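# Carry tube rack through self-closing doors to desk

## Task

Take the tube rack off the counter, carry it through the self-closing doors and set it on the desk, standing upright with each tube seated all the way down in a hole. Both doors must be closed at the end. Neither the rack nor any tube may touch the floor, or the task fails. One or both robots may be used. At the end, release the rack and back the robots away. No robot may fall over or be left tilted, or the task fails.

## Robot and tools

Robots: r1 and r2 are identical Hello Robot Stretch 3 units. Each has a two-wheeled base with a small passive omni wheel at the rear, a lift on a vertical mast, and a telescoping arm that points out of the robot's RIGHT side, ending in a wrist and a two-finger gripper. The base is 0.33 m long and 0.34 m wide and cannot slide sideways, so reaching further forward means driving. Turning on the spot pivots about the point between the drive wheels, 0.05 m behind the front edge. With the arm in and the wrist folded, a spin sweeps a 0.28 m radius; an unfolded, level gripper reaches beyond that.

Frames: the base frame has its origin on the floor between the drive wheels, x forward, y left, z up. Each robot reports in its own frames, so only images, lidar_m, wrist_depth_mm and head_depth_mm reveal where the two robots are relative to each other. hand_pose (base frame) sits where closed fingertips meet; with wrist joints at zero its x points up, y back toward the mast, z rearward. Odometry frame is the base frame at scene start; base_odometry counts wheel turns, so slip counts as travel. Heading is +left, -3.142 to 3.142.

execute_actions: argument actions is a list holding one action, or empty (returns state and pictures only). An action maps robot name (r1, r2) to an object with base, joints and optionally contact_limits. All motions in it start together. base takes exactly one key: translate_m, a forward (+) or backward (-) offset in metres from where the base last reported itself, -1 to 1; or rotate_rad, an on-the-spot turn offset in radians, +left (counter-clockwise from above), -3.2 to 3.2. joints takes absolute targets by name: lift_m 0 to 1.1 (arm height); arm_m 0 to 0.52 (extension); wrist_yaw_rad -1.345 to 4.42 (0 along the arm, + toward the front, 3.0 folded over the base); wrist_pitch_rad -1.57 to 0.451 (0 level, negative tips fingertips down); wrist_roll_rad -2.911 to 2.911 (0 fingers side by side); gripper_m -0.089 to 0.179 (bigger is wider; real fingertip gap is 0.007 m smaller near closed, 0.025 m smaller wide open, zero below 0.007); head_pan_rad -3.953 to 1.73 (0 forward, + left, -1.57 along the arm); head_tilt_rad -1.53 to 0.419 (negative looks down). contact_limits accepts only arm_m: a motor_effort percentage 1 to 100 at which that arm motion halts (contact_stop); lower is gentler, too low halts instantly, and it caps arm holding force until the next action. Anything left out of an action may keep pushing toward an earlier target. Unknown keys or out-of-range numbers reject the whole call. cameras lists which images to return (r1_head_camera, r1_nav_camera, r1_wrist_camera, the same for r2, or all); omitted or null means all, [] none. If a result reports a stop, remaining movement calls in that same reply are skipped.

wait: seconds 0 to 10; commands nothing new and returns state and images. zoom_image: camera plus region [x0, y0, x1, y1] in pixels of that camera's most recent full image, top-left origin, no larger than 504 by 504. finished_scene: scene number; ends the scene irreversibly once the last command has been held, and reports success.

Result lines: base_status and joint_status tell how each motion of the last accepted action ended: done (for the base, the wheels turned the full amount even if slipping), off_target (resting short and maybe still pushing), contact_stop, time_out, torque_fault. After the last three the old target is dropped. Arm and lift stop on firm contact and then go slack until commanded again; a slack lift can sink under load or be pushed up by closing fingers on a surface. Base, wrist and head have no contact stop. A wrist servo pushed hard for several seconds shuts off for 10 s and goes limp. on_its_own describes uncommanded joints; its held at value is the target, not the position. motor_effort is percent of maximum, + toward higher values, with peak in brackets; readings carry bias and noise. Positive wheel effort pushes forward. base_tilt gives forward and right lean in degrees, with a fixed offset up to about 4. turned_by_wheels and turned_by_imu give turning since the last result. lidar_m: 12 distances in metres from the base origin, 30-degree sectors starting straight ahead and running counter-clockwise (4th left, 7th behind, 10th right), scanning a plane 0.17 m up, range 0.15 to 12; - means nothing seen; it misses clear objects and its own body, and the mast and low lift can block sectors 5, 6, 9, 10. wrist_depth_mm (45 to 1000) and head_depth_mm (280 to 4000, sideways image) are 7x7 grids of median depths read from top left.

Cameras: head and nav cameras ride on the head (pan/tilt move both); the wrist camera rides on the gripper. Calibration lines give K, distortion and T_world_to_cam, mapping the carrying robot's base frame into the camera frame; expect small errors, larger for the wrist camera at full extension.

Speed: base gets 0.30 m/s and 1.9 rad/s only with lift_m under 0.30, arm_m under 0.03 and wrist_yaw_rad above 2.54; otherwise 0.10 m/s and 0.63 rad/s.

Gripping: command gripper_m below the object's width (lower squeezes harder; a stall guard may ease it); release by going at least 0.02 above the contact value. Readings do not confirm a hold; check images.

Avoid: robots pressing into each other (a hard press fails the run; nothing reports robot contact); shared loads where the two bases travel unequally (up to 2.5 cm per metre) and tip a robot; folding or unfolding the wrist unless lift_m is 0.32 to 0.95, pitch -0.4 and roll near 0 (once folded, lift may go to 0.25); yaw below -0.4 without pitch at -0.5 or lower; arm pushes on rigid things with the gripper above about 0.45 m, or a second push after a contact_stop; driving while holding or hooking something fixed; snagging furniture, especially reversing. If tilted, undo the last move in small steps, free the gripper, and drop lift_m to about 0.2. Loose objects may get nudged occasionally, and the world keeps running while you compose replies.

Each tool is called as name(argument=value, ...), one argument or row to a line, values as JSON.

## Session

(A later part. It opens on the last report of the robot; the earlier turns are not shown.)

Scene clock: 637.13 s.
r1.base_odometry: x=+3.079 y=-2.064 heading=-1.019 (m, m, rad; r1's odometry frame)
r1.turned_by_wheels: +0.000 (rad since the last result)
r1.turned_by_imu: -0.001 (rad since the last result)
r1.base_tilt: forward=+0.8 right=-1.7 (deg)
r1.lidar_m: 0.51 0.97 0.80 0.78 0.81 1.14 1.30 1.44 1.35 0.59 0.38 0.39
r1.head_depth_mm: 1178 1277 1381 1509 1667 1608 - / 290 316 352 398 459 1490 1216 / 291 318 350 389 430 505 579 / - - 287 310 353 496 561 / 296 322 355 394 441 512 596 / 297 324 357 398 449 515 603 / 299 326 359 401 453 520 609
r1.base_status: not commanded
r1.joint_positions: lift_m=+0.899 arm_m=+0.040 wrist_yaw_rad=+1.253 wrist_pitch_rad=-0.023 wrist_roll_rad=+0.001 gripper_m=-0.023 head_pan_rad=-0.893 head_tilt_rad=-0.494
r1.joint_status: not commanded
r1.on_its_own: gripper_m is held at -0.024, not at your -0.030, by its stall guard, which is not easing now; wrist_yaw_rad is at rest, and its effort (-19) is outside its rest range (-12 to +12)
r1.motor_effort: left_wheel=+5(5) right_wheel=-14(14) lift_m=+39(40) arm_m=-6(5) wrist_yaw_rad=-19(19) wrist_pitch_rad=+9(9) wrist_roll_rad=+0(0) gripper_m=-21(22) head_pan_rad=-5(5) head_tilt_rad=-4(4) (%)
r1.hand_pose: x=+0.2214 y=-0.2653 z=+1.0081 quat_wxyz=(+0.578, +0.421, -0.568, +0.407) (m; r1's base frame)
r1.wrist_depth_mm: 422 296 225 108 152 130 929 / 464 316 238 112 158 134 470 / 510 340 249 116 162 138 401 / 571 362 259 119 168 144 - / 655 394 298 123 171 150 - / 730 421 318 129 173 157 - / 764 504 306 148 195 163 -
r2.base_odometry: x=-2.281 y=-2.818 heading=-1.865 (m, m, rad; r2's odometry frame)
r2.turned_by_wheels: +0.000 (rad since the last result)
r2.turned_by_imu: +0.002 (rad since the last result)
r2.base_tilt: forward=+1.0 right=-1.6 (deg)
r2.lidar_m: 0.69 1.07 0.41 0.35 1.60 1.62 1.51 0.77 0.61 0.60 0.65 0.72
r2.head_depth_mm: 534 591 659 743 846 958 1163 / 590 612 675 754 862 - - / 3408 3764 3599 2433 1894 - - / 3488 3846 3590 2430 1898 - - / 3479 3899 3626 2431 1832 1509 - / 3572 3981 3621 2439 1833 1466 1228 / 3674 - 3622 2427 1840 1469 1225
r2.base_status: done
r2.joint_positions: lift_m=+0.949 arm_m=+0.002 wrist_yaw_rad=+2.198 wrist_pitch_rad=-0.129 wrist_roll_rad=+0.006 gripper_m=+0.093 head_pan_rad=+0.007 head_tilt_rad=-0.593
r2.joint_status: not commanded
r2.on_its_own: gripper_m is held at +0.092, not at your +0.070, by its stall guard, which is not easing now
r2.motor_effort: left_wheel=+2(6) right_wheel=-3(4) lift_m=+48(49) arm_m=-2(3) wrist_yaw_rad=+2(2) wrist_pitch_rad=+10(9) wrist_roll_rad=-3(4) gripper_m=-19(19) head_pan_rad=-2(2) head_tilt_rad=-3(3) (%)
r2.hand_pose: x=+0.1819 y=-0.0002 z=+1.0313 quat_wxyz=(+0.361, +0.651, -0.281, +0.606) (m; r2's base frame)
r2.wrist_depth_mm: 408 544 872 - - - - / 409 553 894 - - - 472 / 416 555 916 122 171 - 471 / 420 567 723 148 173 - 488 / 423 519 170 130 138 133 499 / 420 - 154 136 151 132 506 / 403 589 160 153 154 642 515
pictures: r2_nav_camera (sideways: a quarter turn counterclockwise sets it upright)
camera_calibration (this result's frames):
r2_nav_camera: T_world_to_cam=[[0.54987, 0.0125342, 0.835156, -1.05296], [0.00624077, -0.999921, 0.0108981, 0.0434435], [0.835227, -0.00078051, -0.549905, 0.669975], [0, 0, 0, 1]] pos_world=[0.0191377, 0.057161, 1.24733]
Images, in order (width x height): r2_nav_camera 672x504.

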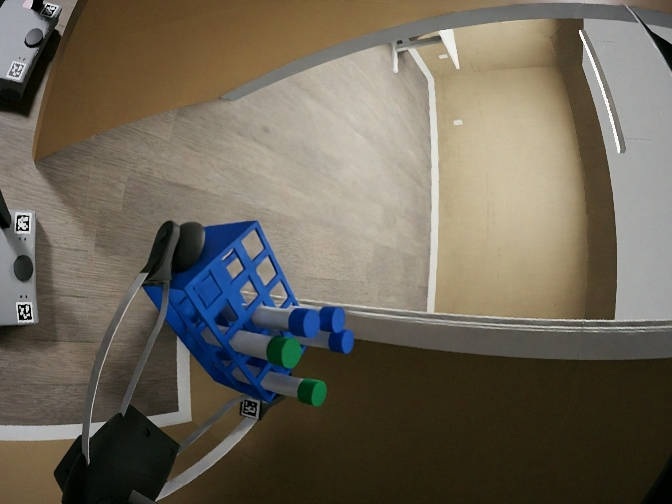

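Now turn left toward the opening.

execute_actions(
  actions=[
    {"r2":{"base":{"rotate_rad":0.55}}},
  ],
  cameras=[],
)

execute_actions(
  actions=[
    {"r2":{"base":{"translate_m":0.5}}},
  ],
  cameras=["r2_nav_camera"],
)

Scene clock: 641.67 s.
r1.base_odometry: x=+3.079 y=-2.064 heading=-1.019 (m, m, rad; r1's odometry frame)
r1.turned_by_wheels: +0.000 (rad since the last result)
r1.turned_by_imu: -0.001 (rad since the last result)
r1.base_tilt: forward=+0.9 right=-1.4 (deg)
r1.lidar_m: 0.51 0.97 0.80 0.77 0.81 1.13 1.30 1.44 1.35 0.63 0.38 0.39
r1.head_depth_mm: 1174 1231 754 1506 1656 1615 - / 290 316 352 399 460 1489 1220 / 292 318 350 388 431 505 580 / - - 287 310 353 497 562 / 296 322 354 394 441 511 596 / 297 324 357 398 449 515 601 / 299 326 360 401 453 520 609
r1.base_status: not commanded
r1.joint_positions: lift_m=+0.899 arm_m=+0.040 wrist_yaw_rad=+1.253 wrist_pitch_rad=-0.023 wrist_roll_rad=+0.001 gripper_m=-0.023 head_pan_rad=-0.893 head_tilt_rad=-0.494
r1.joint_status: not commanded
r1.on_its_own: gripper_m is held at -0.024, not at your -0.030, by its stall guard, which is not easing now; wrist_yaw_rad is at rest, and its effort (-18) is outside its rest range (-12 to +12)
r1.motor_effort: left_wheel=+5(5) right_wheel=-14(14) lift_m=+39(39) arm_m=-6(6) wrist_yaw_rad=-18(19) wrist_pitch_rad=+9(9) wrist_roll_rad=+0(0) gripper_m=-22(21) head_pan_rad=-5(4) head_tilt_rad=-4(4) (%)
r1.hand_pose: x=+0.2214 y=-0.2653 z=+1.0081 quat_wxyz=(+0.578, +0.421, -0.568, +0.407) (m; r1's base frame)
r1.wrist_depth_mm: 424 300 226 108 152 131 935 / 459 312 237 111 157 134 919 / 518 339 248 115 162 138 325 / 572 363 262 120 167 143 923 / 646 393 300 123 171 150 - / 752 431 313 128 173 157 - / 773 504 306 147 194 163 -
r2.base_odometry: x=-2.281 y=-2.818 heading=-1.315 (m, m, rad; r2's odometry frame)
r2.turned_by_wheels: +0.550 (rad since the last result)
r2.turned_by_imu: +0.542 (rad since the last result)
r2.base_tilt: forward=+1.0 right=-1.7 (deg)
r2.lidar_m: 0.97 0.40 0.35 1.62 1.61 1.51 0.76 0.60 0.60 0.65 0.71 0.69
r2.head_depth_mm: 3623 3945 3587 2426 1827 1511 1172 / 3901 - 3609 2422 1817 1560 - / - - 3624 2447 1978 - - / - - 3569 2418 1906 - - / 3584 1111 1230 1341 1461 1392 - / 797 829 862 892 929 973 945 / 610 627 645 663 684 706 729
r2.base_status: done
r2.joint_positions: lift_m=+0.949 arm_m=+0.002 wrist_yaw_rad=+2.198 wrist_pitch_rad=-0.129 wrist_roll_rad=+0.006 gripper_m=+0.093 head_pan_rad=+0.007 head_tilt_rad=-0.593
r2.joint_status: not commanded
r2.on_its_own: gripper_m is held at +0.092, not at your +0.070, by its stall guard, which is not easing now
r2.motor_effort: left_wheel=-2(4) right_wheel=+2(6) lift_m=+49(49) arm_m=-2(3) wrist_yaw_rad=+3(2) wrist_pitch_rad=+10(10) wrist_roll_rad=-4(4) gripper_m=-20(19) head_pan_rad=-3(3) head_tilt_rad=-3(2) (%)
r2.hand_pose: x=+0.1819 y=-0.0002 z=+1.0313 quat_wxyz=(+0.361, +0.651, -0.281, +0.606) (m; r2's base frame)
r2.wrist_depth_mm: 679 333 407 526 743 - - / 693 338 423 535 748 - - / 455 356 435 121 171 - - / 785 378 414 148 174 - - / - 384 171 129 138 133 - / - - 154 136 151 131 - / - 885 160 154 154 - -
pictures: none
No camera images: the call's "cameras" was empty. Leave "cameras" out to get every camera's image.

Scene clock: 647.60 s.
r1.base_odometry: x=+3.079 y=-2.064 heading=-1.019 (m, m, rad; r1's odometry frame)
r1.turned_by_wheels: +0.000 (rad since the last result)
r1.turned_by_imu: -0.001 (rad since the last result)
r1.base_tilt: forward=+0.9 right=-1.5 (deg)
r1.lidar_m: 0.51 0.97 0.80 0.77 0.81 1.14 1.30 1.44 1.35 1.31 0.38 0.39
r1.head_depth_mm: 1174 1273 1381 1511 1676 1610 - / 290 316 352 399 459 1481 1217 / 292 318 350 388 430 504 581 / - - 287 310 353 497 562 / 296 322 355 395 441 511 595 / 297 324 357 398 449 515 604 / 299 326 360 401 453 520 609
r1.base_status: not commanded
r1.joint_positions: lift_m=+0.899 arm_m=+0.040 wrist_yaw_rad=+1.253 wrist_pitch_rad=-0.023 wrist_roll_rad=+0.001 gripper_m=-0.023 head_pan_rad=-0.893 head_tilt_rad=-0.494
r1.joint_status: not commanded
r1.on_its_own: gripper_m is held at -0.024, not at your -0.030, by its stall guard, which is not easing now; wrist_yaw_rad is at rest, and its effort (-19) is outside its rest range (-12 to +12)
r1.motor_effort: left_wheel=+5(5) right_wheel=-14(13) lift_m=+40(39) arm_m=-6(6) wrist_yaw_rad=-19(19) wrist_pitch_rad=+9(9) wrist_roll_rad=+0(0) gripper_m=-21(22) head_pan_rad=-5(5) head_tilt_rad=-4(4) (%)
r1.hand_pose: x=+0.2214 y=-0.2653 z=+1.0081 quat_wxyz=(+0.578, +0.421, -0.568, +0.407) (m; r1's base frame)
r1.wrist_depth_mm: 425 298 225 108 152 131 912 / 458 317 237 112 156 134 978 / 508 341 249 115 162 138 - / 566 364 264 120 169 144 - / 649 395 296 123 172 149 - / 747 424 316 128 173 156 - / 775 499 306 148 194 164 -
r2.base_odometry: x=-2.154 y=-3.302 heading=-1.315 (m, m, rad; r2's odometry frame)
r2.turned_by_wheels: +0.000 (rad since the last result)
r2.turned_by_imu: +0.002 (rad since the last result)
r2.base_tilt: forward=+1.0 right=-1.7 (deg)
r2.lidar_m: 3.28 0.37 0.28 0.27 0.29 0.41 1.13 0.91 0.81 0.44 0.53 3.56
r2.head_depth_mm: 3254 3557 3597 2434 1832 1506 1173 / 3510 3820 3583 2439 1838 - - / 3784 - 3590 2430 1974 - - / 3606 3994 3644 2429 1901 - - / 3252 3423 3438 2439 1833 1473 - / 2969 2455 715 777 846 882 861 / 541 574 588 603 622 641 662
r2.base_status: done
r2.joint_positions: lift_m=+0.949 arm_m=+0.002 wrist_yaw_rad=+2.198 wrist_pitch_rad=-0.129 wrist_roll_rad=+0.006 gripper_m=+0.093 head_pan_rad=+0.007 head_tilt_rad=-0.593
r2.joint_status: not commanded
r2.on_its_own: gripper_m is held at +0.092, not at your +0.070, by its stall guard, which is not easing now
r2.motor_effort: left_wheel=-2(3) right_wheel=+2(7) lift_m=+49(49) arm_m=-2(3) wrist_yaw_rad=+1(2) wrist_pitch_rad=+10(10) wrist_roll_rad=-4(4) gripper_m=-19(20) head_pan_rad=-4(2) head_tilt_rad=-3(3) (%)
r2.hand_pose: x=+0.1819 y=-0.0002 z=+1.0313 quat_wxyz=(+0.361, +0.651, -0.281, +0.606) (m; r2's base frame)
r2.wrist_depth_mm: 267 309 378 493 634 - - / 272 318 397 490 663 - - / 281 325 410 121 171 - - / 287 338 387 148 168 - - / 295 329 171 130 138 133 - / 298 - 155 137 151 132 - / 295 371 160 154 154 - -
pictures: r2_nav_camera (sideways: a quarter turn counterclockwise sets it upright)
camera_calibration (this result's frames):
r2_nav_camera: T_world_to_cam=[[0.54987, 0.0125267, 0.835156, -1.05296], [0.00622719, -0.999921, 0.0108981, 0.0434435], [0.835227, -0.000791856, -0.549905, 0.669975], [0, 0, 0, 1]] pos_world=[0.0191385, 0.0571608, 1.24733]
Images, in order (width x height): r2_nav_camera 672x504.

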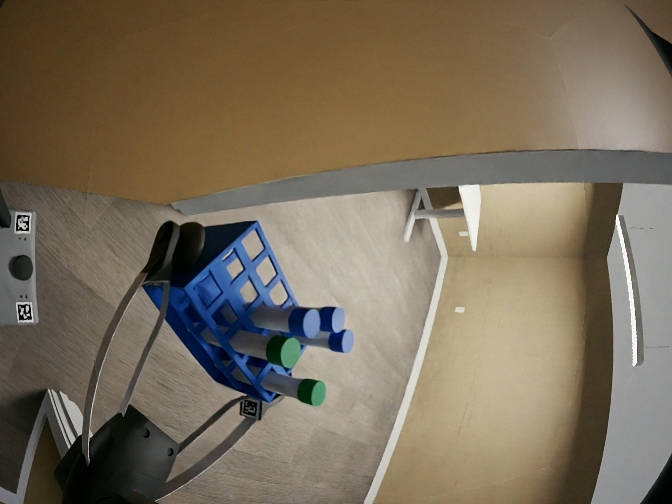

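execute_actions(
  actions=[
    {"r2":{"base":{"rotate_rad":-0.35}}},
  ],
  cameras=[],
)

execute_actions(
  actions=[
    {"r2":{"base":{"translate_m":0.8}}},
  ],
  cameras=["r2_nav_camera"],
)

Scene clock: 652.00 s.
r1.base_odometry: x=+3.079 y=-2.064 heading=-1.019 (m, m, rad; r1's odometry frame)
r1.turned_by_wheels: +0.000 (rad since the last result)
r1.turned_by_imu: -0.001 (rad since the last result)
r1.base_tilt: forward=+0.9 right=-1.4 (deg)
r1.lidar_m: 0.52 0.98 0.80 0.77 0.81 1.14 1.30 1.44 1.35 1.31 0.38 0.39
r1.head_depth_mm: 1175 1272 1379 1509 1662 1601 - / 290 316 352 399 460 1488 1215 / 291 318 350 389 431 504 581 / - - 287 310 353 496 563 / 296 322 354 395 441 511 596 / 297 324 357 398 449 515 603 / 299 326 360 402 453 520 611
r1.base_status: not commanded
r1.joint_positions: lift_m=+0.899 arm_m=+0.040 wrist_yaw_rad=+1.253 wrist_pitch_rad=-0.023 wrist_roll_rad=+0.001 gripper_m=-0.023 head_pan_rad=-0.893 head_tilt_rad=-0.494
r1.joint_status: not commanded
r1.on_its_own: gripper_m is held at -0.024, not at your -0.030, by its stall guard, which is not easing now; wrist_yaw_rad is at rest, and its effort (-18) is outside its rest range (-12 to +12)
r1.motor_effort: left_wheel=+5(5) right_wheel=-14(14) lift_m=+39(39) arm_m=-6(6) wrist_yaw_rad=-18(19) wrist_pitch_rad=+9(9) wrist_roll_rad=+0(0) gripper_m=-21(22) head_pan_rad=-5(5) head_tilt_rad=-4(4) (%)
r1.hand_pose: x=+0.2214 y=-0.2653 z=+1.0081 quat_wxyz=(+0.578, +0.421, -0.568, +0.407) (m; r1's base frame)
r1.wrist_depth_mm: 419 297 226 108 152 131 949 / 462 318 236 112 157 134 980 / 512 336 250 115 161 138 - / 571 364 262 120 167 144 - / 630 390 296 122 172 150 - / 722 428 316 128 173 156 - / 756 508 305 148 194 163 -
r2.base_odometry: x=-2.154 y=-3.302 heading=-1.665 (m, m, rad; r2's odometry frame)
r2.turned_by_wheels: -0.350 (rad since the last result)
r2.turned_by_imu: -0.346 (rad since the last result)
r2.base_tilt: forward=+1.0 right=-1.7 (deg)
r2.lidar_m: 3.57 0.58 0.32 0.27 0.27 0.31 1.68 1.02 0.90 0.58 0.44 3.56
r2.head_depth_mm: 2928 3240 3422 2423 1831 1515 1173 / 3055 3347 3539 2416 1824 - - / 3200 3494 3604 2439 1924 - - / 3311 3624 3564 2441 1901 - - / 3411 3869 3594 2432 1833 1517 - / 3576 3944 3620 2438 1829 1472 1226 / 3644 - 3630 2425 1839 1475 1156
r2.base_status: done
r2.joint_positions: lift_m=+0.949 arm_m=+0.002 wrist_yaw_rad=+2.198 wrist_pitch_rad=-0.129 wrist_roll_rad=+0.006 gripper_m=+0.093 head_pan_rad=+0.007 head_tilt_rad=-0.593
r2.joint_status: not commanded
r2.on_its_own: gripper_m is held at +0.092, not at your +0.070, by its stall guard, which is not easing now
r2.motor_effort: left_wheel=+2(4) right_wheel=-3(5) lift_m=+49(49) arm_m=-2(2) wrist_yaw_rad=+1(1) wrist_pitch_rad=+10(10) wrist_roll_rad=-4(4) gripper_m=-20(19) head_pan_rad=-3(2) head_tilt_rad=-2(2) (%)
r2.hand_pose: x=+0.1819 y=-0.0002 z=+1.0313 quat_wxyz=(+0.361, +0.651, -0.281, +0.606) (m; r2's base frame)
r2.wrist_depth_mm: 321 408 563 - - - - / 324 410 578 - - - - / 331 421 599 121 169 - - / 336 429 523 148 168 - - / 343 402 171 129 138 133 - / 343 - 154 136 151 132 - / 336 460 160 153 154 - -
pictures: none
No camera images: the call's "cameras" was empty. Leave "cameras" out to get every camera's image.

Scene clock: 660.97 s.
r1.base_odometry: x=+3.079 y=-2.064 heading=-1.019 (m, m, rad; r1's odometry frame)
r1.turned_by_wheels: +0.000 (rad since the last result)
r1.turned_by_imu: -0.002 (rad since the last result)
r1.base_tilt: forward=+0.9 right=-1.4 (deg)
r1.lidar_m: 0.51 0.97 0.80 0.77 0.81 1.14 1.30 1.44 1.35 1.31 0.38 0.39
r1.head_depth_mm: 1177 1269 1381 1509 1654 1600 - / 290 316 352 399 459 1495 1216 / 292 318 350 389 430 505 580 / - - 287 310 353 495 562 / 296 322 354 395 441 510 595 / 297 324 357 398 449 515 603 / 299 326 360 401 453 520 610
r1.base_status: not commanded
r1.joint_positions: lift_m=+0.899 arm_m=+0.040 wrist_yaw_rad=+1.253 wrist_pitch_rad=-0.023 wrist_roll_rad=+0.001 gripper_m=-0.023 head_pan_rad=-0.893 head_tilt_rad=-0.494
r1.joint_status: not commanded
r1.on_its_own: gripper_m is held at -0.024, not at your -0.030, by its stall guard, which is not easing now; wrist_yaw_rad is at rest, and its effort (-19) is outside its rest range (-12 to +12)
r1.motor_effort: left_wheel=+5(6) right_wheel=-14(15) lift_m=+39(40) arm_m=-5(6) wrist_yaw_rad=-19(19) wrist_pitch_rad=+8(8) wrist_roll_rad=+0(0) gripper_m=-20(22) head_pan_rad=-5(5) head_tilt_rad=-4(4) (%)
r1.hand_pose: x=+0.2214 y=-0.2653 z=+1.0081 quat_wxyz=(+0.578, +0.421, -0.568, +0.407) (m; r1's base frame)
r1.wrist_depth_mm: 420 301 225 108 152 131 918 / 461 318 235 111 158 134 990 / 506 337 249 116 163 138 - / 579 365 261 120 168 144 - / 652 396 296 123 172 151 - / 741 420 313 128 173 156 - / 779 501 305 148 193 164 -
r2.base_odometry: x=-2.229 y=-4.099 heading=-1.665 (m, m, rad; r2's odometry frame)
r2.turned_by_wheels: +0.000 (rad since the last result)
r2.turned_by_imu: +0.003 (rad since the last result)
r2.base_tilt: forward=+0.9 right=-1.6 (deg)
r2.lidar_m: 2.82 2.62 2.16 0.60 0.54 0.58 0.96 0.65 0.73 2.19 2.61 2.81
r2.head_depth_mm: 2319 2521 2800 2423 1834 1512 1170 / 2400 2631 2916 2432 1836 - - / 2485 2722 3006 2413 1962 - - / 2585 2872 3152 2424 1904 1567 - / 2691 3022 3267 2418 1835 1514 - / 2835 3161 3410 2444 1833 1469 1228 / 2976 3325 3515 2429 1832 1472 1233
r2.base_status: done
r2.joint_positions: lift_m=+0.949 arm_m=+0.002 wrist_yaw_rad=+2.198 wrist_pitch_rad=-0.129 wrist_roll_rad=+0.006 gripper_m=+0.093 head_pan_rad=+0.007 head_tilt_rad=-0.593
r2.joint_status: not commanded
r2.on_its_own: gripper_m is held at +0.092, not at your +0.070, by its stall guard, which is not easing now
r2.motor_effort: left_wheel=+1(6) right_wheel=-3(3) lift_m=+49(49) arm_m=-2(3) wrist_yaw_rad=+2(2) wrist_pitch_rad=+10(10) wrist_roll_rad=-4(4) gripper_m=-20(20) head_pan_rad=-1(3) head_tilt_rad=-3(3) (%)
r2.hand_pose: x=+0.1819 y=-0.0002 z=+1.0313 quat_wxyz=(+0.361, +0.651, -0.281, +0.606) (m; r2's base frame)
r2.wrist_depth_mm: - - - - - - - / - - - - - - - / - - - 123 171 - - / - - - 148 168 - - / - - 170 130 137 133 - / - - 155 137 151 132 - / - - 160 154 154 - -
pictures: r2_nav_camera (sideways: a quarter turn counterclockwise sets it upright)
camera_calibration (this result's frames):
r2_nav_camera: T_world_to_cam=[[0.54987, 0.012523, 0.835156, -1.05296], [0.00622031, -0.999921, 0.0108981, 0.0434436], [0.835227, -0.000797601, -0.549905, 0.669975], [0, 0, 0, 1]] pos_world=[0.0191389, 0.0571607, 1.24733]
Images, in order (width x height): r2_nav_camera 672x504.

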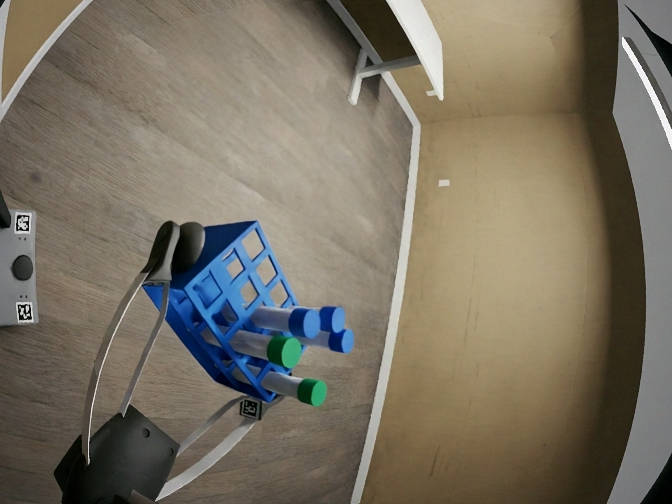

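execute_actions(
  actions=[
    {"r1":{"joints":{"gripper_m":0.15,"arm_m":0}},"r2":{"base":{"translate_m":0.7},"joints":{"head_pan_rad":0.9,"head_tilt_rad":-0.3}}},
  ],
  cameras=["r2_nav_camera","r1_nav_camera"],
)

Scene clock: 672.80 s.
r1.base_odometry: x=+3.079 y=-2.064 heading=-1.019 (m, m, rad; r1's odometry frame)
r1.turned_by_wheels: -0.001 (rad since the last result)
r1.turned_by_imu: -0.003 (rad since the last result)
r1.base_tilt: forward=+0.5 right=-1.5 (deg)
r1.lidar_m: 0.93 0.97 0.80 0.77 0.81 1.14 1.30 1.44 1.35 1.31 1.28 0.96
r1.head_depth_mm: 1183 1274 1384 1511 1661 1564 - / 1257 1362 1484 1627 1757 1520 - / 1340 1449 1589 1765 1863 1535 1354 / 1256 1357 1479 1618 1733 1547 1308 / 1131 1206 1310 1419 1550 1555 1315 / 1021 1087 1155 1246 1361 1478 1289 / 931 980 1061 1135 1216 1299 1329
r1.base_status: not commanded
r1.joint_positions: lift_m=+0.899 arm_m=+0.000 wrist_yaw_rad=+1.227 wrist_pitch_rad=-0.023 wrist_roll_rad=+0.001 gripper_m=+0.150 head_pan_rad=-0.893 head_tilt_rad=-0.494
r1.joint_status: all done
r1.on_its_own: wrist_yaw_rad moved -0.025 to your old target +1.230
r1.motor_effort: left_wheel=+1(5) right_wheel=-1(14) lift_m=+40(39) arm_m=-6(11) wrist_yaw_rad=+2(22) wrist_pitch_rad=+8(9) wrist_roll_rad=+0(0) gripper_m=+0(83) head_pan_rad=-5(5) head_tilt_rad=-4(4) (%)
r1.hand_pose: x=+0.2193 y=-0.2315 z=+1.0082 quat_wxyz=(+0.583, +0.414, -0.573, +0.400) (m; r1's base frame)
r1.wrist_depth_mm: 670 731 777 834 937 - - / 693 745 797 894 976 - - / 702 760 817 904 - - - / 728 790 846 949 - - - / 741 800 895 - - - - / 758 866 926 - - - - / 806 832 945 - - - -
r2.base_odometry: x=-2.295 y=-4.795 heading=-1.664 (m, m, rad; r2's odometry frame)
r2.turned_by_wheels: +0.000 (rad since the last result)
r2.turned_by_imu: +0.003 (rad since the last result)
r2.base_tilt: forward=+1.0 right=-1.6 (deg)
r2.lidar_m: 2.15 2.57 2.09 1.81 1.11 0.98 1.07 1.26 2.21 2.40 2.41 2.14
r2.head_depth_mm: 2386 2536 2704 2901 2792 1952 1512 / 2308 2440 2597 2749 2764 1951 1503 / 2239 2375 2486 2342 2597 1959 1508 / 2161 2283 2423 2337 2657 1938 1497 / 2103 2207 2344 2304 2573 1938 1499 / 2029 2138 2257 2070 2501 1925 1490 / 1971 2076 2178 2062 2437 1929 1495
r2.base_status: done
r2.joint_positions: lift_m=+0.949 arm_m=+0.002 wrist_yaw_rad=+2.198 wrist_pitch_rad=-0.129 wrist_roll_rad=+0.006 gripper_m=+0.093 head_pan_rad=+0.893 head_tilt_rad=-0.310
r2.joint_status: all done
r2.on_its_own: gripper_m is held at +0.092, not at your +0.070, by its stall guard, which is not easing now
r2.motor_effort: left_wheel=+1(5) right_wheel=-2(3) lift_m=+49(49) arm_m=-2(2) wrist_yaw_rad=+2(1) wrist_pitch_rad=+10(10) wrist_roll_rad=-4(4) gripper_m=-20(20) head_pan_rad=+2(31) head_tilt_rad=+3(20) (%)
r2.hand_pose: x=+0.1819 y=-0.0002 z=+1.0313 quat_wxyz=(+0.361, +0.651, -0.281, +0.606) (m; r2's base frame)
r2.wrist_depth_mm: - - - - - - - / - - - - - - - / - - - 121 171 - - / - - - 148 168 - - / - - 170 129 138 133 - / - - 155 136 151 132 - / - - 160 154 154 - -
pictures: r1_nav_camera (sideways: a quarter turn counterclockwise sets it upright), r2_nav_camera (sideways: a quarter turn counterclockwise sets it upright)
camera_calibration (this result's frames):
r1_nav_camera: T_world_to_cam=[[0.273162, -0.42719, 0.861911, -1.0785], [-0.811317, -0.58372, -0.0321821, 0.0941614], [0.516863, -0.690492, -0.506037, 0.611339], [0, 0, 0, 1]] pos_world=[0.055022, 0.0163642, 1.24196]
r2_nav_camera: T_world_to_cam=[[0.17789, 0.234663, 0.955661, -1.20791], [0.776381, -0.630181, 0.0102229, 0.0396207], [0.604638, 0.740139, -0.294291, 0.338757], [0, 0, 0, 1]] pos_world=[-0.020712, 0.0576916, 1.25364]
Images, in order (width x height): r1_nav_camera 672x504, r2_nav_camera 672x504.

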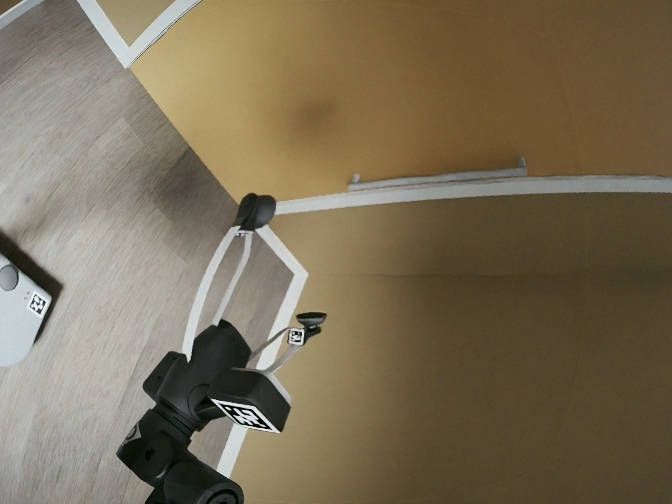

